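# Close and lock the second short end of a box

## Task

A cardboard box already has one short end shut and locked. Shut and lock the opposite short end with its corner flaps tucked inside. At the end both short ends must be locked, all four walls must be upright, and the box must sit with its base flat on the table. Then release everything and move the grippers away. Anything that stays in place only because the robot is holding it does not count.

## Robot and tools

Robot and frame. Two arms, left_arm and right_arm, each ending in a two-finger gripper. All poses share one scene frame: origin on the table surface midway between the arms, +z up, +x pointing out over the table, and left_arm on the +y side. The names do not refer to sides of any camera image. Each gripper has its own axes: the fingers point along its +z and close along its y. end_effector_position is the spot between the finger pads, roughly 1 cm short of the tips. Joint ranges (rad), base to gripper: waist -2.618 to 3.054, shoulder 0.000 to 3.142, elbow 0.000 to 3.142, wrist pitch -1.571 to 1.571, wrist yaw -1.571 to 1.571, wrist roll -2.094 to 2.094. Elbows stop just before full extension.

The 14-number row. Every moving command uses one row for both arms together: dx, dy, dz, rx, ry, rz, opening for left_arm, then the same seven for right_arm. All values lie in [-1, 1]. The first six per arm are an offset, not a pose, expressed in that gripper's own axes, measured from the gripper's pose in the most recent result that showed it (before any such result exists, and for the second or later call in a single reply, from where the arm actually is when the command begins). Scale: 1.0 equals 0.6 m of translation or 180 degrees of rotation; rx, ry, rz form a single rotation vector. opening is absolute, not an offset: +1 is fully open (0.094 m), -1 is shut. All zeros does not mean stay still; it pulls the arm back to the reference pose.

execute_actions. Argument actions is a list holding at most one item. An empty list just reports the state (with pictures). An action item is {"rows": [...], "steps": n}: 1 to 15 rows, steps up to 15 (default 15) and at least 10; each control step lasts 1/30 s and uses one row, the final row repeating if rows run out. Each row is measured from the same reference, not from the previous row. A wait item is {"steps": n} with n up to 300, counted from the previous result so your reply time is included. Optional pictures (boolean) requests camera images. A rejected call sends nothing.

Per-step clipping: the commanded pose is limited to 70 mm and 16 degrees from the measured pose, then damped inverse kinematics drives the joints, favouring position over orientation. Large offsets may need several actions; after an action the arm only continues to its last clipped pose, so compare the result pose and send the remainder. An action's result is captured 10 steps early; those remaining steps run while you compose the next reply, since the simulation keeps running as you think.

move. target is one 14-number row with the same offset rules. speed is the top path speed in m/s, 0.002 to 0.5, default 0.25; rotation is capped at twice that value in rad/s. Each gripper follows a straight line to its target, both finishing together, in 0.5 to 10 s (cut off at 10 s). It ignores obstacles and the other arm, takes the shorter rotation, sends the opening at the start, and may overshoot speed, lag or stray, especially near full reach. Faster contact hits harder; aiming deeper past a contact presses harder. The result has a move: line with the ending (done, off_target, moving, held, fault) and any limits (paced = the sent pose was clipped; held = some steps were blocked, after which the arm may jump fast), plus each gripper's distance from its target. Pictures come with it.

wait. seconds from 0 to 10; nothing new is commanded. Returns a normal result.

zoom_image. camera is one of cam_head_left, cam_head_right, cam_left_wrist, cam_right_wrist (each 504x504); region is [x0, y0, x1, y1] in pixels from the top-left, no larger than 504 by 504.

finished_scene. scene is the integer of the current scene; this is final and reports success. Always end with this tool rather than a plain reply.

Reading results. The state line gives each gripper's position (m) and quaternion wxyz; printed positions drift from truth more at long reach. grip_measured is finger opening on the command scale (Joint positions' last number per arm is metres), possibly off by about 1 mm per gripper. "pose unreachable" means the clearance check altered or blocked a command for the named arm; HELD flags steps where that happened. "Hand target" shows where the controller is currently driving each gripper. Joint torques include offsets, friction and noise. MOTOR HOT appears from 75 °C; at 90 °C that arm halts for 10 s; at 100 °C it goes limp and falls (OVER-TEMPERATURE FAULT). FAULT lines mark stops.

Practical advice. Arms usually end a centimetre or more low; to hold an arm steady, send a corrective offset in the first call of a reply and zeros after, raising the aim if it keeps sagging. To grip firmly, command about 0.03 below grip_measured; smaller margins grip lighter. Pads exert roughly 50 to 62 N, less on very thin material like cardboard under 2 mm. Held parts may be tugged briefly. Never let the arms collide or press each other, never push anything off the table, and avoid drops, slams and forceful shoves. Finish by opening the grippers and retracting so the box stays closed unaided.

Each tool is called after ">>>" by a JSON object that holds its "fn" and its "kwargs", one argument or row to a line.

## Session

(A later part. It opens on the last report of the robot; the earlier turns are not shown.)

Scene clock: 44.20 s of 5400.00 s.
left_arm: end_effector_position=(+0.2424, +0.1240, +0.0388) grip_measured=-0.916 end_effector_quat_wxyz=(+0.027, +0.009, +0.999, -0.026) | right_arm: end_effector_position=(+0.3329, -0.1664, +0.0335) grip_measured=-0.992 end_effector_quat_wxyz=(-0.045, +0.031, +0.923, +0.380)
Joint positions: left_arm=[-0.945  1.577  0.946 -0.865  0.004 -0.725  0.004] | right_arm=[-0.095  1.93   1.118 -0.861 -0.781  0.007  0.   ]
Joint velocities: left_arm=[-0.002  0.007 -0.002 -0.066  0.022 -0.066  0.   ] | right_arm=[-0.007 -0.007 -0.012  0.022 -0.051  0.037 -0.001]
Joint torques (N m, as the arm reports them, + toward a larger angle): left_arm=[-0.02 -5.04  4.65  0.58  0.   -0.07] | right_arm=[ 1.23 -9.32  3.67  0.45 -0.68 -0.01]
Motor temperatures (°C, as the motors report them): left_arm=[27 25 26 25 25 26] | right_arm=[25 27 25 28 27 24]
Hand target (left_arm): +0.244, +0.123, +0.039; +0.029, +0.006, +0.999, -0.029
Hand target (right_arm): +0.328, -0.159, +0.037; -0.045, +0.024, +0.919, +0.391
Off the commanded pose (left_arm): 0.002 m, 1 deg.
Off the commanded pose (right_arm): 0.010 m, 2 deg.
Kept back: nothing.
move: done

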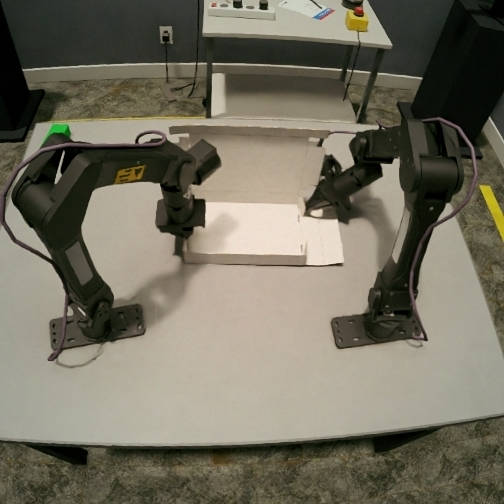

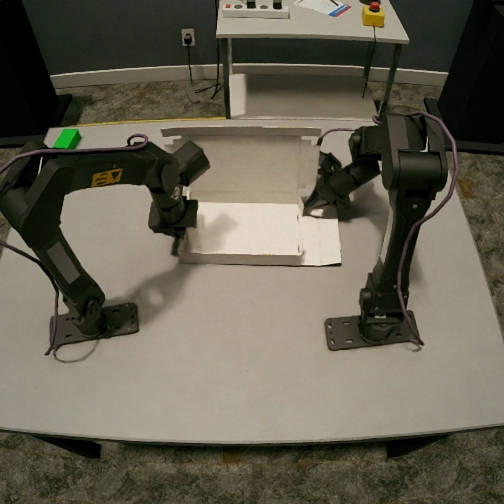

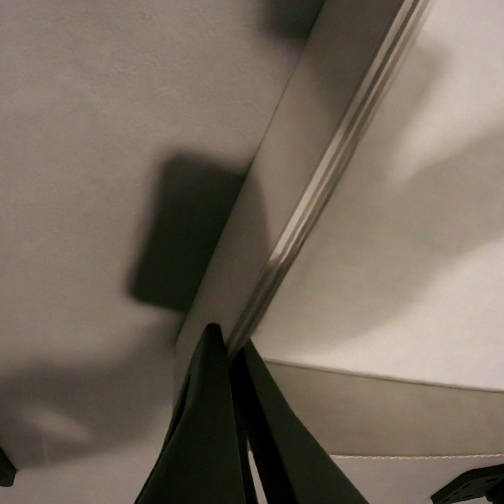

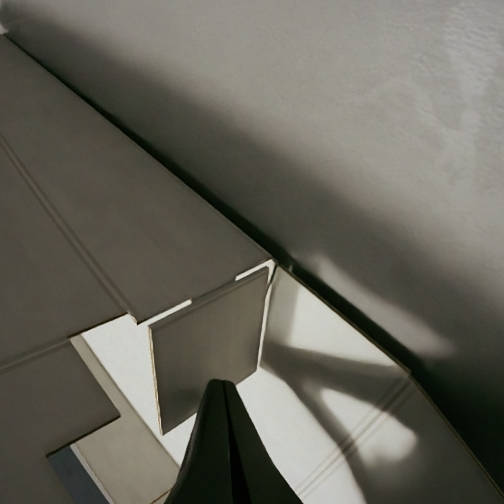

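>>> {"fn": "move", "kwargs": {
  "target": [0,0,0,0,0,0,-0.945, 0.0,-0.04,-0.07,0,0,0,-1],
  "speed": 0.06
}}

Scene clock: 46.10 s of 5400.00 s.
left_arm: end_effector_position=(+0.2422, +0.1242, +0.0388) grip_measured=-0.916 end_effector_quat_wxyz=(+0.026, +0.010, +0.999, -0.026) | right_arm: end_effector_position=(+0.3232, -0.2107, +0.0415) grip_measured=-0.992 end_effector_quat_wxyz=(-0.061, +0.041, +0.924, +0.376)
Joint positions: left_arm=[-0.945  1.577  0.946 -0.866  0.004 -0.722  0.004] | right_arm=[-0.233  1.946  1.172 -1.058 -0.746 -0.171  0.   ]
Joint velocities: left_arm=[-0.002 -0.007 -0.002  0.007 -0.022 -0.037  0.   ] | right_arm=[ 0.012 -0.012 -0.002 -0.022  0.066 -0.037  0.   ]
Joint torques (N m, as the arm reports them, + toward a larger angle): left_arm=[-0.02 -5.04  4.64  0.54  0.   -0.04] | right_arm=[-0.64 -7.05  7.94  0.05 -0.44 -0.24]
Motor temperatures (°C, as the motors report them): left_arm=[27 25 26 25 25 26] | right_arm=[25 27 25 27 27 24]
Hand target (left_arm): +0.242, +0.124, +0.039; +0.027, +0.009, +0.999, -0.026
Hand target (right_arm): +0.333, -0.213, +0.046; -0.046, +0.031, +0.923, +0.380
Off the commanded pose (left_arm): 0.000 m, 0 deg.
Off the commanded pose (right_arm): 0.011 m, 2 deg.
Kept back: nothing.
move: off_target (right_arm)

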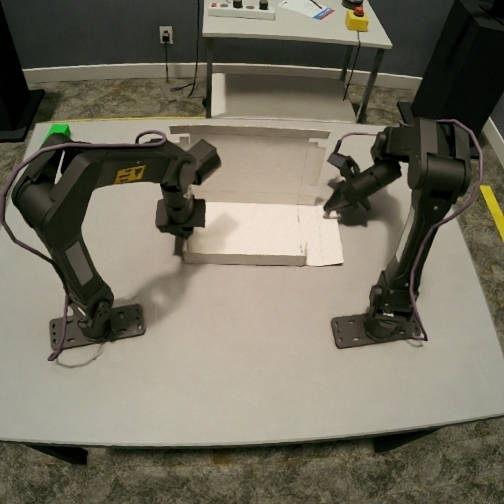

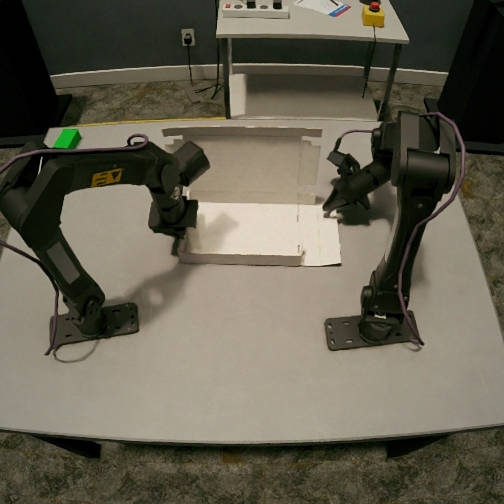

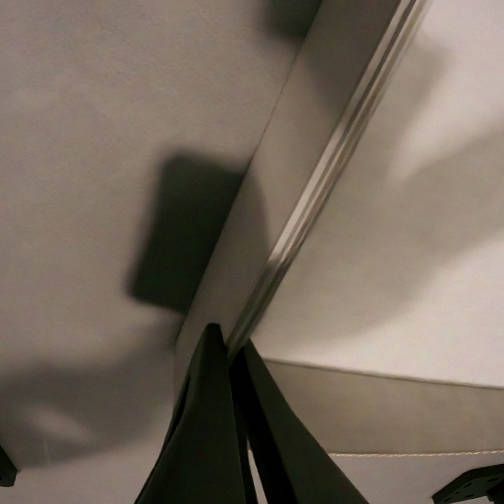

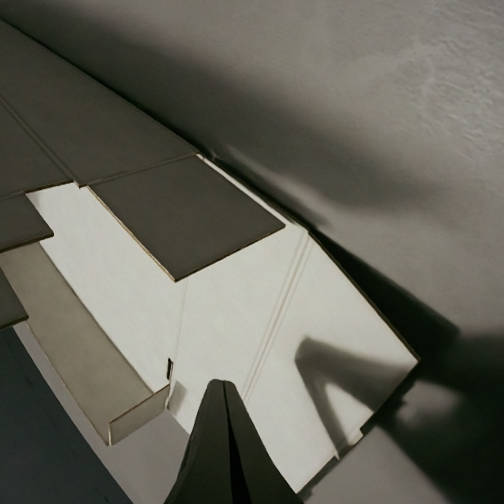

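>>> {"fn": "move", "kwargs": {
  "target": [0,0,0,0,0,0,-0.945, -0.0907,-0.0078,-0.034,-0.022,-0.200,0.140,-1],
  "speed": 0.15
}}

Scene clock: 51.67 s of 5400.00 s.
left_arm: end_effector_position=(+0.2422, +0.1242, +0.0388) grip_measured=-0.916 end_effector_quat_wxyz=(+0.026, +0.010, +0.999, -0.026) | right_arm: end_effector_position=(+0.3807, -0.2340, +0.0435) grip_measured=-0.992 end_effector_quat_wxyz=(+0.140, +0.363, +0.851, +0.353)
Joint positions: left_arm=[-0.945  1.577  0.946 -0.866  0.004 -0.722  0.004] | right_arm=[-0.213  1.614  0.729 -0.15  -0.596  0.838  0.   ]
Joint velocities: left_arm=[ 0.007  0.002 -0.007  0.007 -0.022  0.022 -0.   ] | right_arm=[-0.017  0.007 -0.002 -0.007 -0.007  0.022 -0.001]
Joint torques (N m, as the arm reports them, + toward a larger angle): left_arm=[-0.03 -5.04  4.65  0.53 -0.01 -0.01] | right_arm=[ 1.28 -7.37  4.86  1.69 -0.26  0.01]
Motor temperatures (°C, as the motors report them): left_arm=[27 25 26 25 25 26] | right_arm=[25 27 25 28 27 24]
Hand target (left_arm): +0.242, +0.124, +0.039; +0.026, +0.010, +0.999, -0.026
Hand target (right_arm): +0.379, -0.230, +0.046; +0.148, +0.355, +0.852, +0.355
Off the commanded pose (left_arm): 0.000 m, 0 deg.
Off the commanded pose (right_arm): 0.005 m, 1 deg.
Kept back: nothing.
move: done

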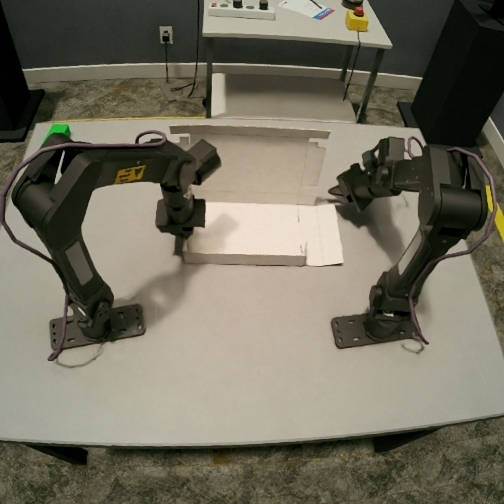

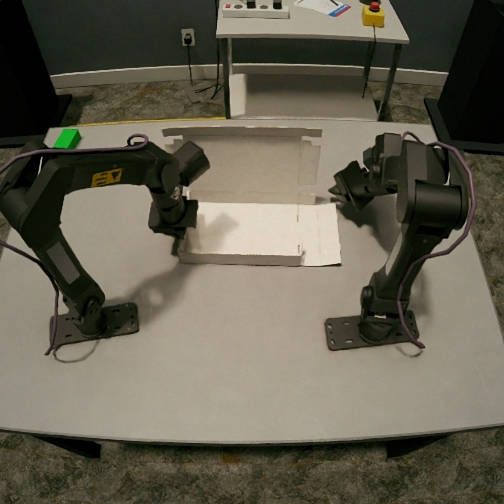

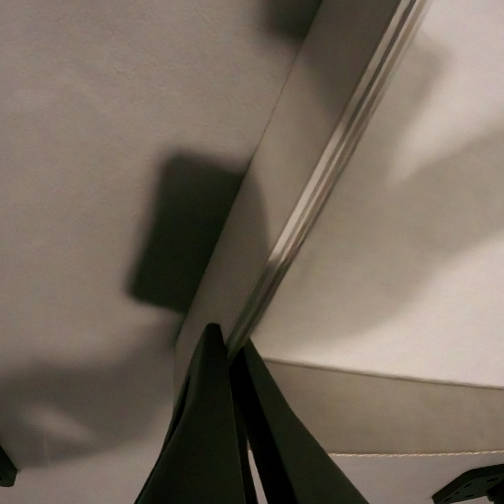

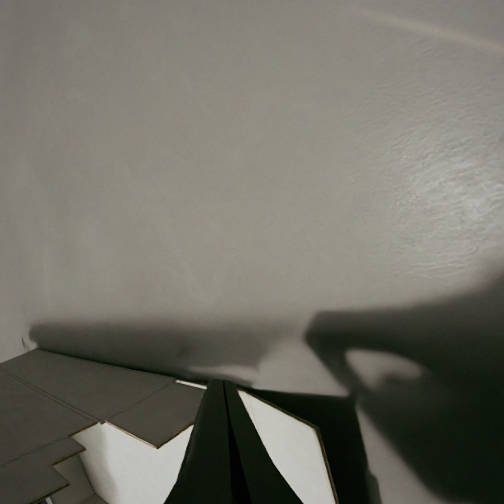

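>>> {"fn": "move", "kwargs": {
  "target": [0,0,0,0,0,0,-0.945, 0.060,0.012,0.041,0,0,0,-1],
  "speed": 0.05
}}

Scene clock: 53.47 s of 5400.00 s.
left_arm: end_effector_position=(+0.2424, +0.1245, +0.0388) grip_measured=-0.916 end_effector_quat_wxyz=(+0.027, +0.009, +0.999, -0.025) | right_arm: end_effector_position=(+0.3744, -0.1973, +0.0300) grip_measured=-0.992 end_effector_quat_wxyz=(+0.136, +0.371, +0.850, +0.348)
Joint positions: left_arm=[-0.945  1.577  0.946 -0.866  0.002 -0.723  0.004] | right_arm=[-0.071  1.614  0.655 -0.012 -0.51   0.991  0.   ]
Joint velocities: left_arm=[-0.002 -0.002 -0.002 -0.095 -0.007 -0.051 -0.001] | right_arm=[ 0.017  0.002  0.002  0.037 -0.081 -0.007 -0.001]
Joint torques (N m, as the arm reports them, + toward a larger angle): left_arm=[-0.03 -5.03  4.64  0.53  0.01  0.01] | right_arm=[ 1.25 -6.45  4.56  1.77 -0.25 -0.06]
Motor temperatures (°C, as the motors report them): left_arm=[27 25 26 25 25 26] | right_arm=[25 27 25 28 27 24]
Hand target (left_arm): +0.242, +0.124, +0.039; +0.026, +0.010, +0.999, -0.026
Hand target (right_arm): +0.371, -0.193, +0.032; +0.140, +0.363, +0.851, +0.353
Off the commanded pose (left_arm): 0.000 m, 0 deg.
Off the commanded pose (right_arm): 0.006 m, 1 deg.
Kept back: nothing.
move: done

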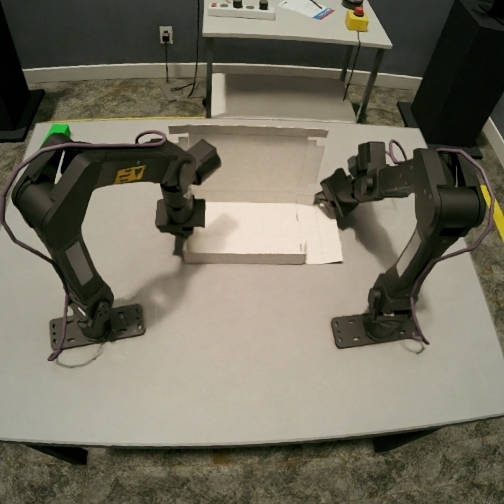

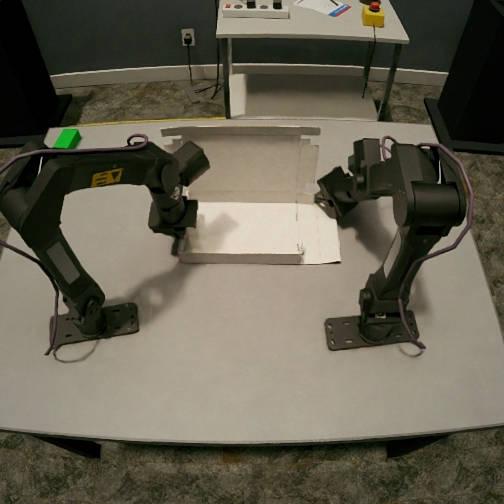

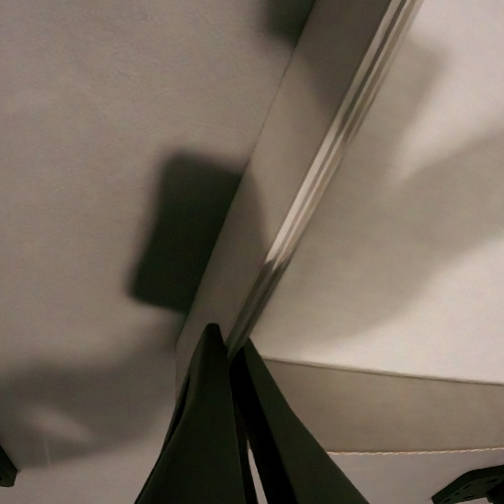

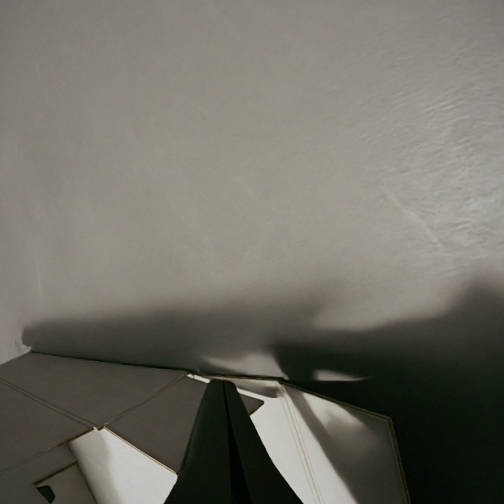

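>>> {"fn": "zoom_image", "kwargs": {
  "camera": "cam_head_left",
  "region": [270, 120, 380, 240]
}}

Region (270, 120, 380, 240) of cam_head_left's 504x504 image, scaled by 4.200, with more detail than that image has; it fills the left 462 columns of this view, and the rest is white.

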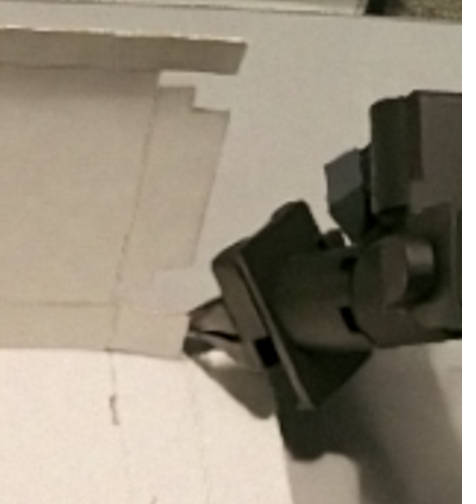

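>>> {"fn": "move", "kwargs": {
  "target": [0,0,0,0,0,0,-0.945, -0.064,-0.016,-0.053,0,0,0,-1],
  "speed": 0.1
}}

>>> {"fn": "move", "kwargs": {
  "target": [0,0,0,0,0,0,-0.945, 0,0,0,-0.0495,-0.048,-0.5105,-1],
  "speed": 0.4
}}

Scene clock: 57.97 s of 5400.00 s.
left_arm: end_effector_position=(+0.2424, +0.1245, +0.0388) grip_measured=-0.916 end_effector_quat_wxyz=(+0.027, +0.009, +0.999, -0.025) | right_arm: end_effector_position=(+0.3706, -0.2424, +0.0358) grip_measured=-0.992 end_effector_quat_wxyz=(+0.122, +0.383, +0.849, +0.343)
Joint positions: left_arm=[-0.945  1.577  0.946 -0.866  0.002 -0.723  0.004] | right_arm=[-0.242  1.614  0.72  -0.196 -0.594  0.833  0.   ]
Joint velocities: left_arm=[ 0.002  0.002  0.007  0.125  0.007 -0.051 -0.001] | right_arm=[ 0.002 -0.007 -0.012  0.007 -0.007  0.022  0.001]
Joint torques (N m, as the arm reports them, + toward a larger angle): left_arm=[-0.02 -5.04  4.64  0.53 -0.01  0.  ] | right_arm=[-0.78 -5.43  8.97  1.34 -0.39 -0.25]
Motor temperatures (°C, as the motors report them): left_arm=[27 25 26 25 25 26] | right_arm=[25 27 25 28 27 24]
Hand target (left_arm): +0.242, +0.124, +0.039; +0.027, +0.009, +0.999, -0.025
Hand target (right_arm): +0.380, -0.245, +0.045; +0.136, +0.371, +0.850, +0.348
Off the commanded pose (left_arm): 0.000 m, 0 deg.
Off the commanded pose (right_arm): 0.014 m, 2 deg.
Kept back: nothing.
After step 90, 0.37 s passed at rest.
move: off_target (right_arm)

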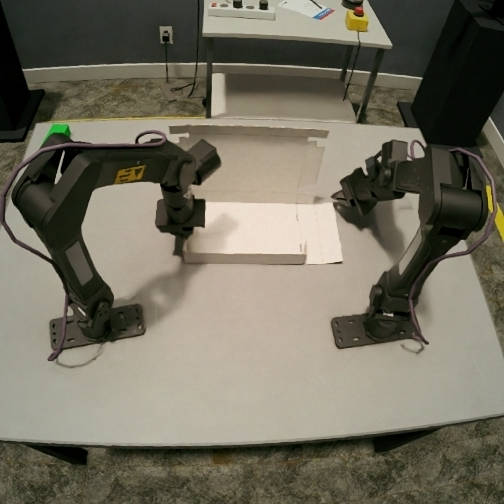

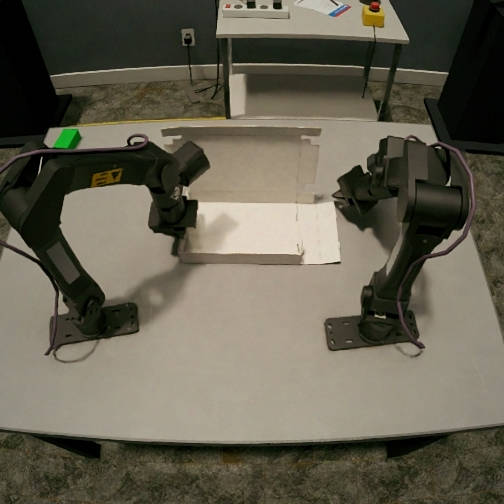

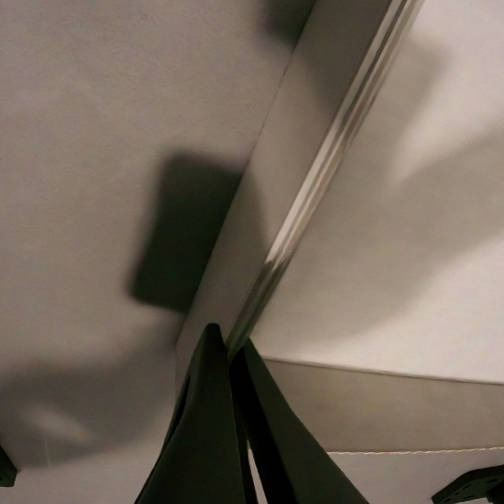

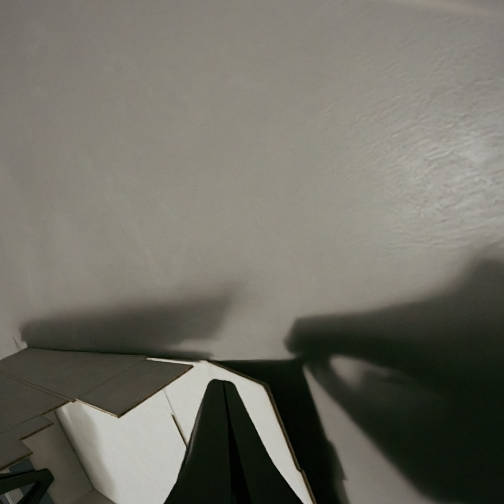

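Scene clock: 60.70 s of 5400.00 s.
left_arm: end_effector_position=(+0.2424, +0.1245, +0.0388) grip_measured=-0.916 end_effector_quat_wxyz=(+0.027, +0.009, +0.999, -0.025) | right_arm: end_effector_position=(+0.3749, -0.2426, +0.0400) grip_measured=-0.992 end_effector_quat_wxyz=(+0.416, -0.330, +0.829, +0.173)
Joint positions: left_arm=[-0.945  1.577  0.946 -0.866  0.002 -0.723  0.004] | right_arm=[-0.302  1.623  0.589  0.097 -0.742 -0.729  0.   ]
Joint velocities: left_arm=[-0.022  0.002  0.002 -0.007  0.037 -0.095  0.   ] | right_arm=[-0.022  0.002 -0.017 -0.007  0.007  0.007 -0.001]
Joint torques (N m, as the arm reports them, + toward a larger angle): left_arm=[-0.03 -5.03  4.64  0.53 -0.01 -0.01] | right_arm=[-1.22 -4.75  4.99  1.58 -0.51 -0.14]
Motor temperatures (°C, as the motors report them): left_arm=[27 25 26 25 25 26] | right_arm=[25 27 25 29 27 24]
Hand target (left_arm): +0.242, +0.124, +0.039; +0.027, +0.009, +0.999, -0.025
Hand target (right_arm): +0.370, -0.242, +0.036; +0.414, -0.329, +0.829, +0.183
Off the commanded pose (left_arm): 0.000 m, 0 deg.
Off the commanded pose (right_arm): 0.006 m, 1 deg.
Kept back: nothing.
move: done

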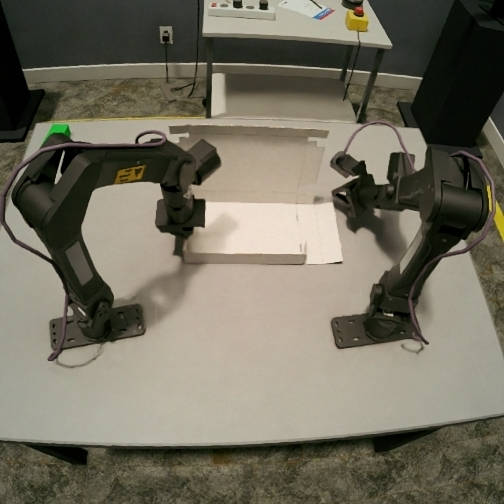

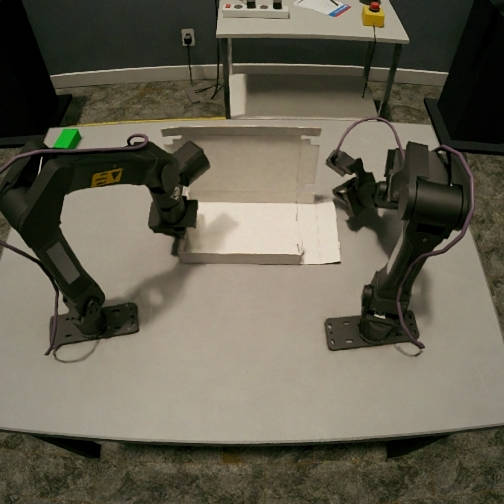

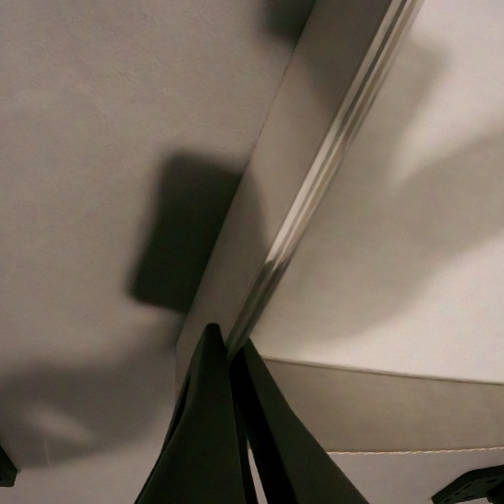

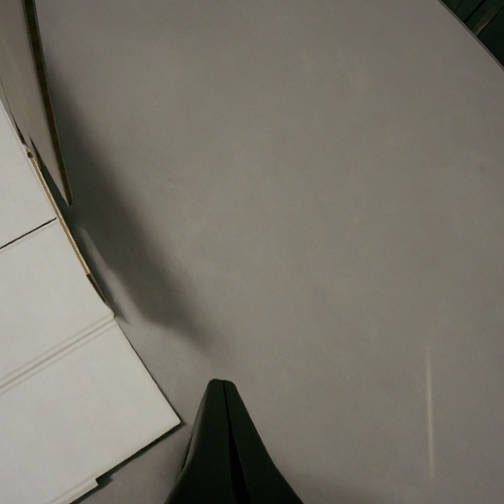

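>>> {"fn": "move", "kwargs": {
  "target": [0,0,0,0,0,0,-0.945, -0.0085,-0.002,0.02,-0.125,-0.0723,-0.0759,-1],
  "speed": 0.2
}}

Scene clock: 66.47 s of 5400.00 s.
left_arm: end_effector_position=(+0.2424, +0.1245, +0.0388) grip_measured=-0.916 end_effector_quat_wxyz=(+0.027, +0.009, +0.999, -0.025) | right_arm: end_effector_position=(+0.3788, -0.2308, +0.0294) grip_measured=-0.992 end_effector_quat_wxyz=(+0.440, -0.485, +0.689, +0.311)
Joint positions: left_arm=[-0.945  1.577  0.946 -0.866  0.002 -0.723  0.004] | right_arm=[-0.391  2.02   0.973 -0.462 -1.137 -1.501  0.   ]
Joint velocities: left_arm=[-0.012  0.007  0.007 -0.022 -0.051 -0.022  0.   ] | right_arm=[ 0.012 -0.002  0.012 -0.007  0.037 -0.095  0.002]
Joint torques (N m, as the arm reports them, + toward a larger angle): left_arm=[-0.03 -5.03  4.65  0.53 -0.01 -0.01] | right_arm=[-1.04 -7.21  7.39  0.42 -0.75 -0.09]
Motor temperatures (°C, as the motors report them): left_arm=[27 25 26 25 25 26] | right_arm=[25 26 26 29 27 24]
Hand target (left_arm): +0.242, +0.124, +0.039; +0.027, +0.009, +0.999, -0.025
Hand target (right_arm): +0.384, -0.234, +0.036; +0.451, -0.480, +0.683, +0.316
Off the commanded pose (left_arm): 0.000 m, 0 deg.
Off the commanded pose (right_arm): 0.010 m, 2 deg.
Kept back: nothing.
After step 90, 0.73 s passed at rest.
move: done

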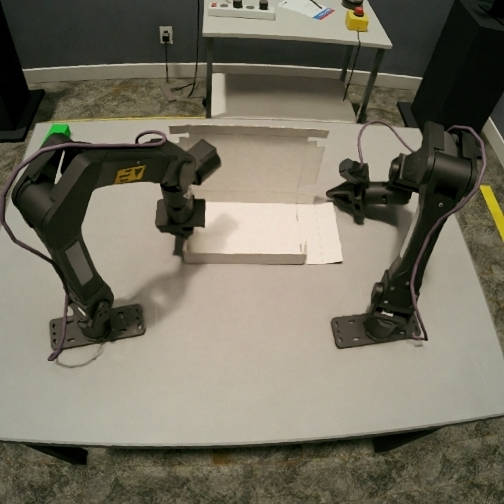

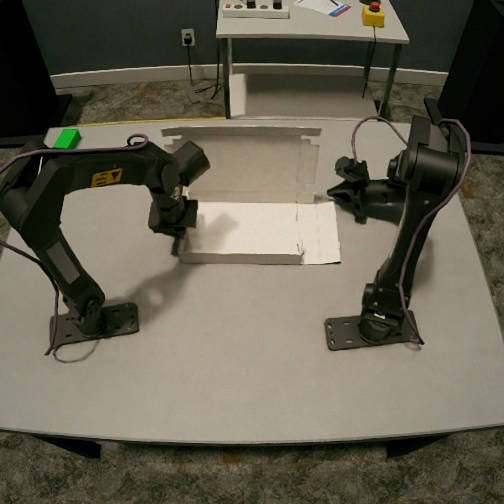

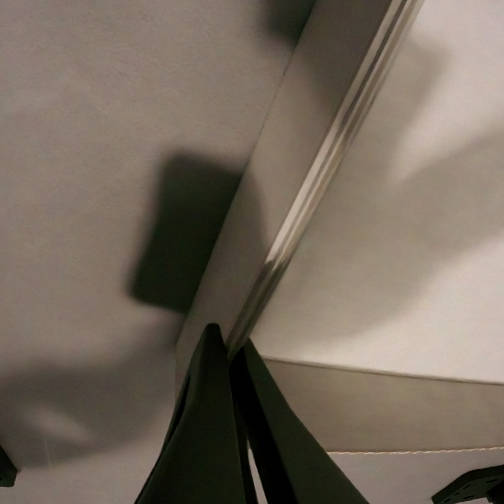

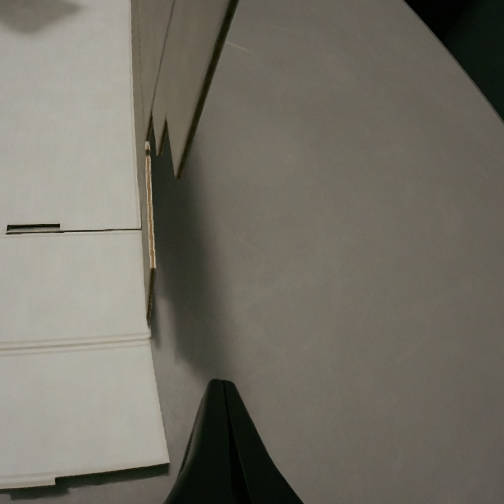

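>>> {"fn": "move", "kwargs": {
  "target": [0,0,0,0,0,0,-0.945, -0.035,0.022,0.053,0,0,0,-1],
  "speed": 0.05
}}

Scene clock: 68.20 s of 5400.00 s.
left_arm: end_effector_position=(+0.2424, +0.1245, +0.0388) grip_measured=-0.916 end_effector_quat_wxyz=(+0.027, +0.009, +0.999, -0.025) | right_arm: end_effector_position=(+0.3859, -0.1966, +0.0321) grip_measured=-0.992 end_effector_quat_wxyz=(+0.440, -0.489, +0.692, +0.299)
Joint positions: left_arm=[-0.945  1.577  0.946 -0.866  0.002 -0.723  0.004] | right_arm=[-0.274  1.953  0.875 -0.172 -1.096 -1.231  0.   ]
Joint velocities: left_arm=[-0.007 -0.002  0.007  0.022 -0.022 -0.022 -0.   ] | right_arm=[ 0.017 -0.002 -0.007 -0.051 -0.022  0.051 -0.   ]
Joint torques (N m, as the arm reports them, + toward a larger angle): left_arm=[-0.03 -5.04  4.65  0.53 -0.01 -0.01] | right_arm=[ 0.77 -8.91  3.02  1.04 -0.6   0.16]
Motor temperatures (°C, as the motors report them): left_arm=[27 25 26 25 25 26] | right_arm=[25 27 25 29 27 24]
Hand target (left_arm): +0.242, +0.124, +0.039; +0.027, +0.009, +0.999, -0.025
Hand target (right_arm): +0.379, -0.191, +0.035; +0.440, -0.485, +0.689, +0.310
Off the commanded pose (left_arm): 0.000 m, 0 deg.
Off the commanded pose (right_arm): 0.009 m, 1 deg.
Kept back: nothing.
move: done

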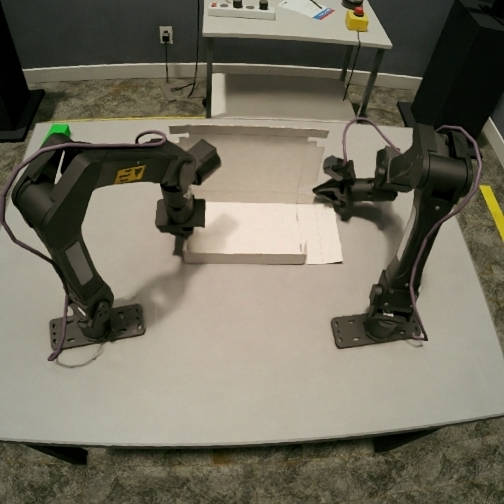

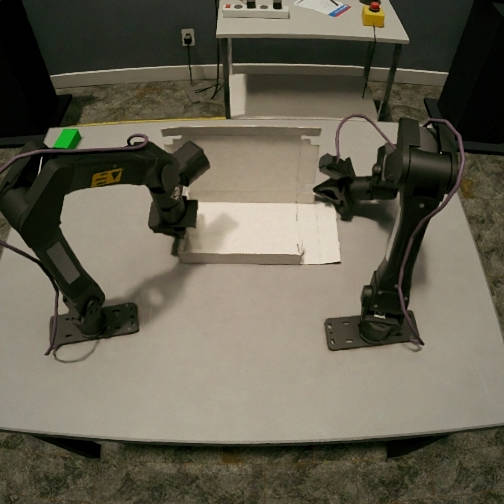

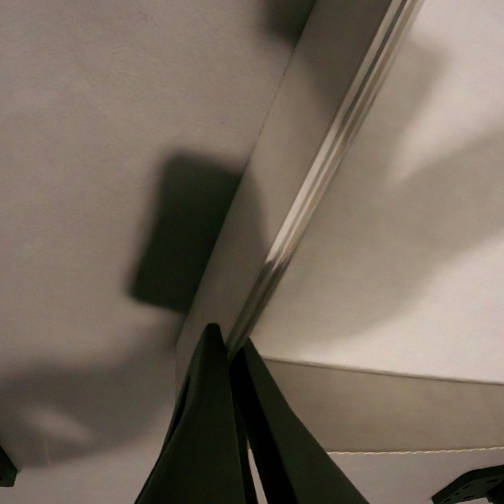

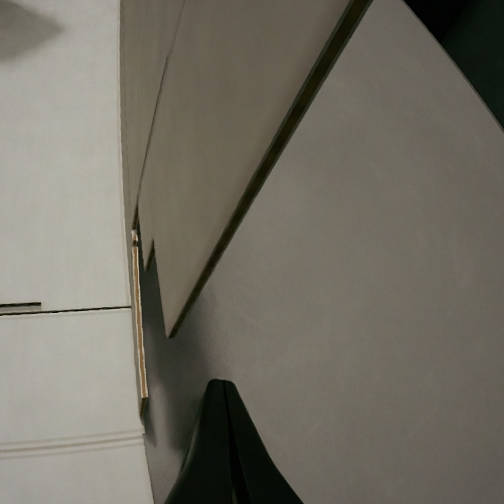

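>>> {"fn": "move", "kwargs": {
  "target": [0,0,0,0,0,0,-0.945, -0.0107,0.080,0,0,0,0,-1],
  "speed": 0.04
}}

Scene clock: 70.23 s of 5400.00 s.
left_arm: end_effector_position=(+0.2424, +0.1246, +0.0388) grip_measured=-0.916 end_effector_quat_wxyz=(+0.027, +0.009, +0.999, -0.025) | right_arm: end_effector_position=(+0.3509, -0.1851, +0.0348) grip_measured=-0.992 end_effector_quat_wxyz=(+0.442, -0.492, +0.695, +0.284)
Joint positions: left_arm=[-0.945  1.577  0.946 -0.867  0.001 -0.723  0.004] | right_arm=[-0.25   1.81   0.684 -0.05  -1.063 -1.171  0.   ]
Joint velocities: left_arm=[ 0.012  0.002 -0.007 -0.022  0.037 -0.081  0.   ] | right_arm=[ 0.012 -0.002  0.012 -0.066  0.007  0.037  0.001]
Joint torques (N m, as the arm reports them, + toward a larger angle): left_arm=[-0.03 -5.03  4.64  0.53  0.   -0.01] | right_arm=[ 1.3  -7.45  2.84  1.05 -0.68  0.1 ]
Motor temperatures (°C, as the motors report them): left_arm=[27 25 26 25 25 26] | right_arm=[25 27 25 29 27 24]
Hand target (left_arm): +0.242, +0.124, +0.039; +0.027, +0.009, +0.999, -0.025
Hand target (right_arm): +0.342, -0.178, +0.037; +0.440, -0.489, +0.692, +0.299
Off the commanded pose (left_arm): 0.000 m, 0 deg.
Off the commanded pose (right_arm): 0.012 m, 2 deg.
Kept back: nothing.
move: off_target (right_arm)

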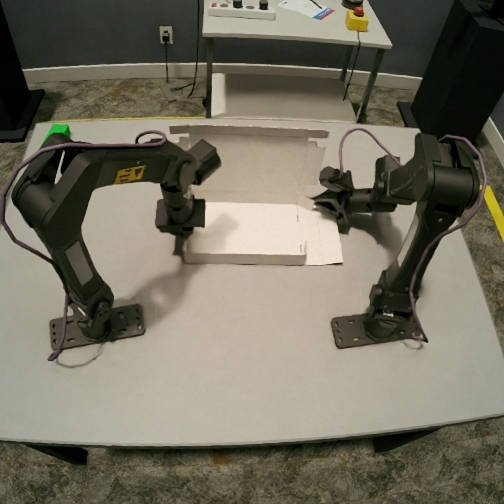

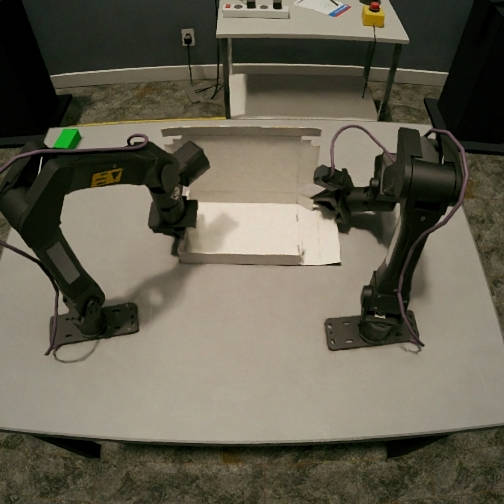

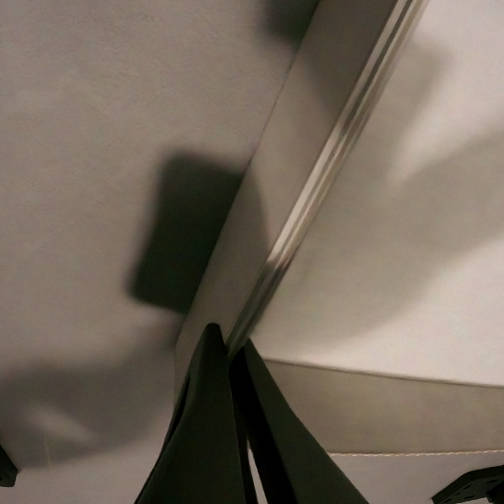

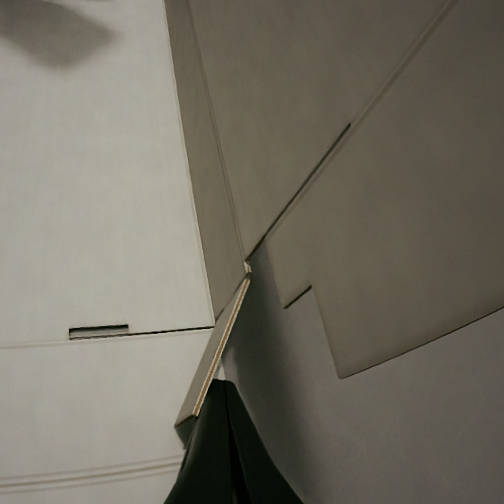

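>>> {"fn": "move", "kwargs": {
  "target": [0,0,0,0,0,0,-0.945, -0.0103,0.060,0.015,0,0,0,-1],
  "speed": 0.04
}}

Scene clock: 71.93 s of 5400.00 s.
left_arm: end_effector_position=(+0.2419, +0.1255, +0.0387) grip_measured=-0.916 end_effector_quat_wxyz=(+0.026, +0.012, +0.999, -0.023) | right_arm: end_effector_position=(+0.3332, -0.1714, +0.0329) grip_measured=-0.992 end_effector_quat_wxyz=(+0.445, -0.495, +0.699, +0.261)
Joint positions: left_arm=[-0.945  1.577  0.946 -0.871 -0.001 -0.717  0.004] | right_arm=[-0.195  1.718  0.545  0.122 -1.003 -1.06   0.   ]
Joint velocities: left_arm=[-0.007  0.002 -0.002  0.037  0.022  0.081  0.001] | right_arm=[ 0.002 -0.007 -0.022  0.051  0.051  0.037  0.   ]
Joint torques (N m, as the arm reports them, + toward a larger angle): left_arm=[ 0.01 -5.03  4.65  0.55  0.01 -0.07] | right_arm=[ 1.6  -6.83  2.76  1.29 -0.68  0.1 ]
Motor temperatures (°C, as the motors report them): left_arm=[27 25 26 25 25 26] | right_arm=[25 27 25 29 27 24]
Hand target (left_arm): +0.242, +0.125, +0.039; +0.027, +0.009, +0.999, -0.025
Hand target (right_arm): +0.321, -0.163, +0.035; +0.441, -0.491, +0.695, +0.283
Off the commanded pose (left_arm): 0.001 m, 0 deg.
Off the commanded pose (right_arm): 0.015 m, 3 deg.
Kept back: nothing.
move: off_target (right_arm)

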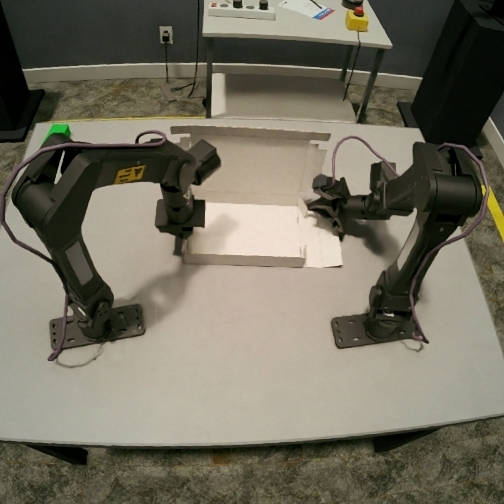

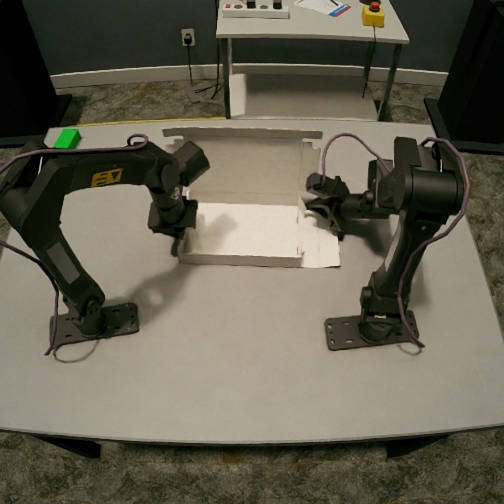

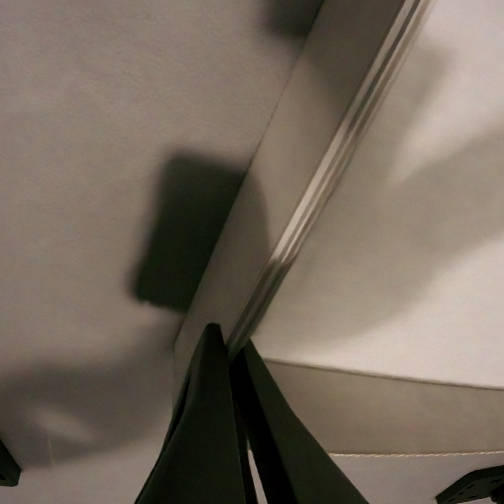

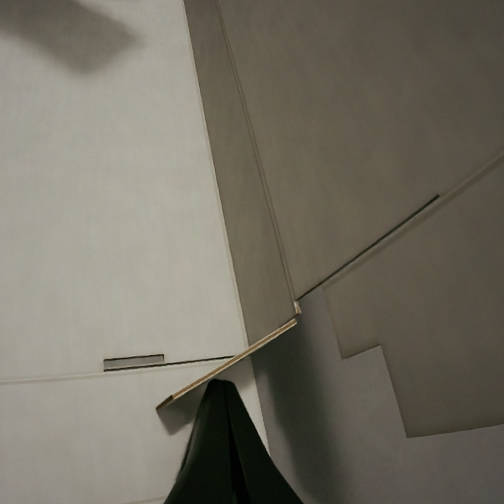

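>>> {"fn": "move", "kwargs": {
  "target": [0,0,0,0,0,0,-0.945, -0.031,0.053,0.0385,0,0,0,-1],
  "speed": 0.04
}}

Scene clock: 76.03 s of 5400.00 s.
left_arm: end_effector_position=(+0.2417, +0.1267, +0.0387) grip_measured=-0.916 end_effector_quat_wxyz=(+0.026, +0.011, +0.999, -0.020) | right_arm: end_effector_position=(+0.3230, -0.1370, +0.0353) grip_measured=-0.993 end_effector_quat_wxyz=(+0.448, -0.496, +0.701, +0.250)
Joint positions: left_arm=[-0.945  1.577  0.946 -0.874 -0.005 -0.719  0.004] | right_arm=[-0.043  1.653  0.44   0.351 -0.896 -0.845  0.   ]
Joint velocities: left_arm=[ 0.022 -0.007  0.007 -0.081 -0.051  0.007  0.001] | right_arm=[-0.007 -0.027 -0.017 -0.007 -0.022  0.066 -0.001]
Joint torques (N m, as the arm reports them, + toward a larger angle): left_arm=[-0.03 -5.02  4.64  0.54  0.03  0.01] | right_arm=[ 1.12 -6.17  3.13  1.63 -0.47  0.16]
Motor temperatures (°C, as the motors report them): left_arm=[27 25 26 25 25 26] | right_arm=[25 27 25 29 27 24]
Hand target (left_arm): +0.242, +0.126, +0.039; +0.026, +0.012, +0.999, -0.023
Hand target (right_arm): +0.315, -0.133, +0.036; +0.446, -0.495, +0.699, +0.261
Off the commanded pose (left_arm): 0.001 m, 0 deg.
Off the commanded pose (right_arm): 0.010 m, 1 deg.
Kept back: nothing.
move: done

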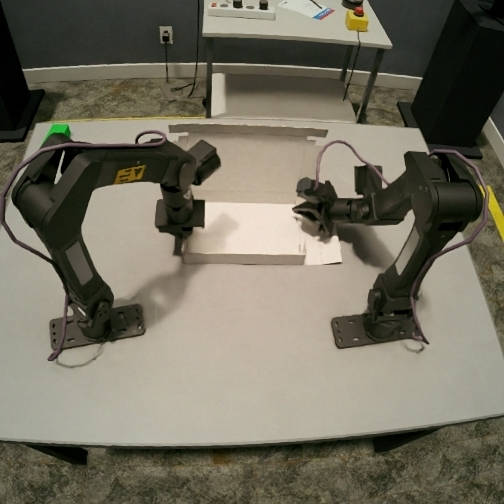

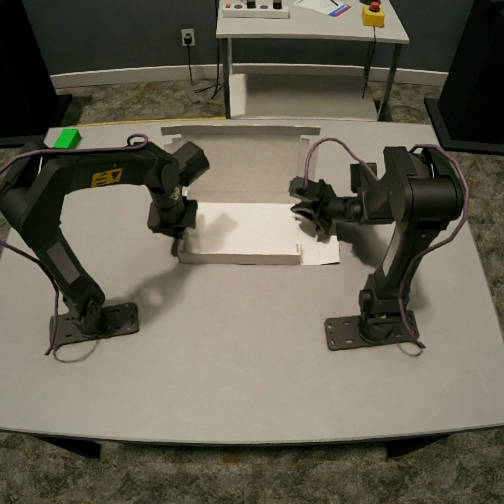

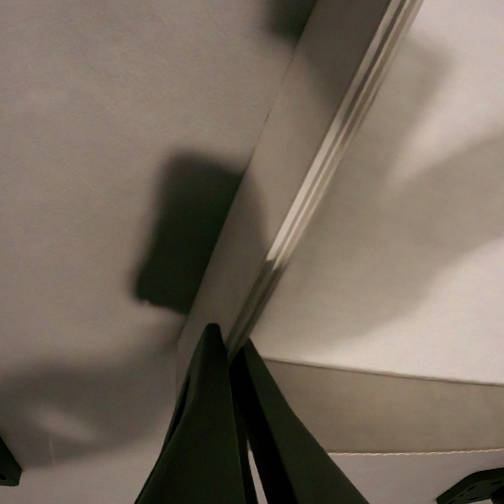

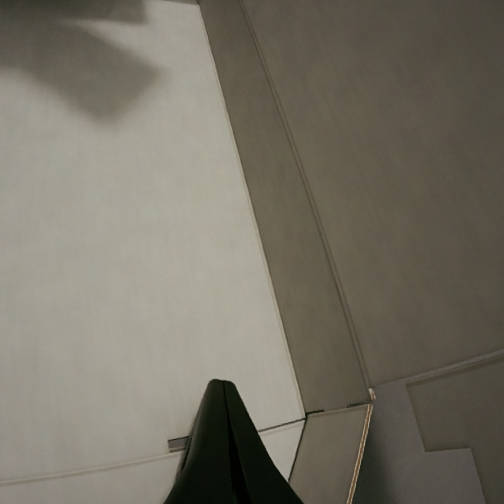

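>>> {"fn": "move", "kwargs": {
  "target": [0,0,0,0,0,0,-0.945, 0.05,-0.03,-0.125,0,0,0,-1],
  "speed": 0.1
}}

Scene clock: 78.07 s of 5400.00 s.
left_arm: end_effector_position=(+0.2417, +0.1267, +0.0387) grip_measured=-0.916 end_effector_quat_wxyz=(+0.026, +0.011, +0.999, -0.020) | right_arm: end_effector_position=(+0.3030, -0.2155, +0.0398) grip_measured=-0.993 end_effector_quat_wxyz=(+0.440, -0.501, +0.705, +0.242)
Joint positions: left_arm=[-0.945  1.577  0.946 -0.874 -0.005 -0.719  0.004] | right_arm=[-0.393  1.621  0.555 -0.274 -1.035 -1.419  0.   ]
Joint velocities: left_arm=[ 0.017 -0.007  0.007 -0.007  0.007 -0.022 -0.   ] | right_arm=[-0.012 -0.012 -0.002 -0.037  0.037 -0.051 -0.001]
Joint torques (N m, as the arm reports them, + toward a larger angle): left_arm=[-0.02 -5.03  4.63  0.52 -0.01 -0.01] | right_arm=[-1.08 -3.28  7.42  0.69 -0.71 -0.07]
Motor temperatures (°C, as the motors report them): left_arm=[27 25 26 25 25 26] | right_arm=[25 27 25 29 27 24]
Hand target (left_arm): +0.242, +0.127, +0.039; +0.026, +0.011, +0.999, -0.020
Hand target (right_arm): +0.308, -0.217, +0.045; +0.447, -0.496, +0.701, +0.250
Off the commanded pose (left_arm): 0.000 m, 0 deg.
Off the commanded pose (right_arm): 0.008 m, 2 deg.
Kept back: nothing.
move: done

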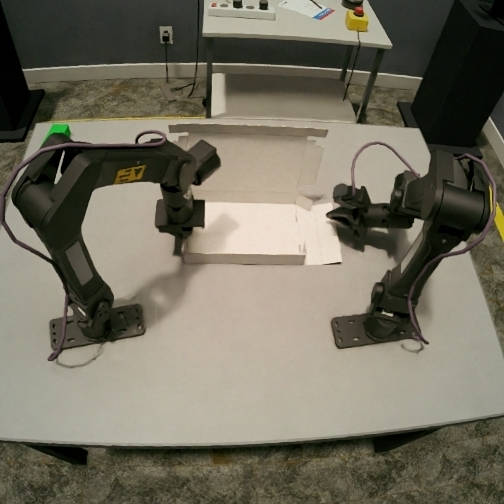

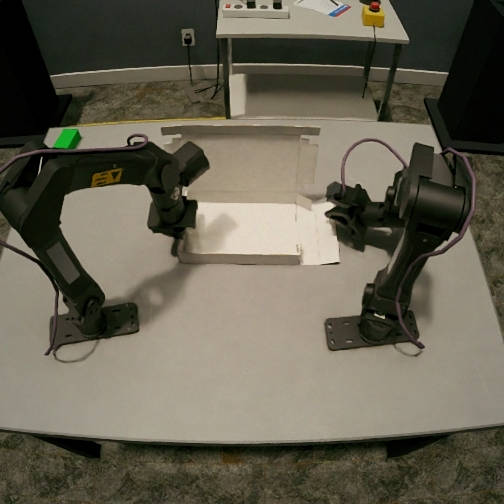

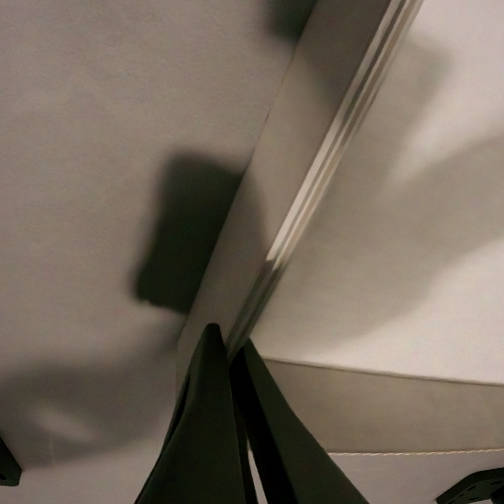

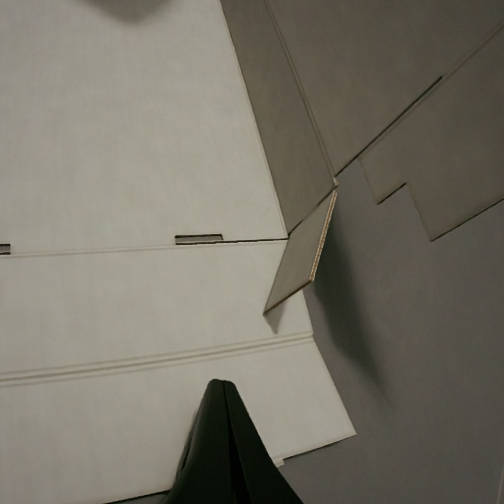

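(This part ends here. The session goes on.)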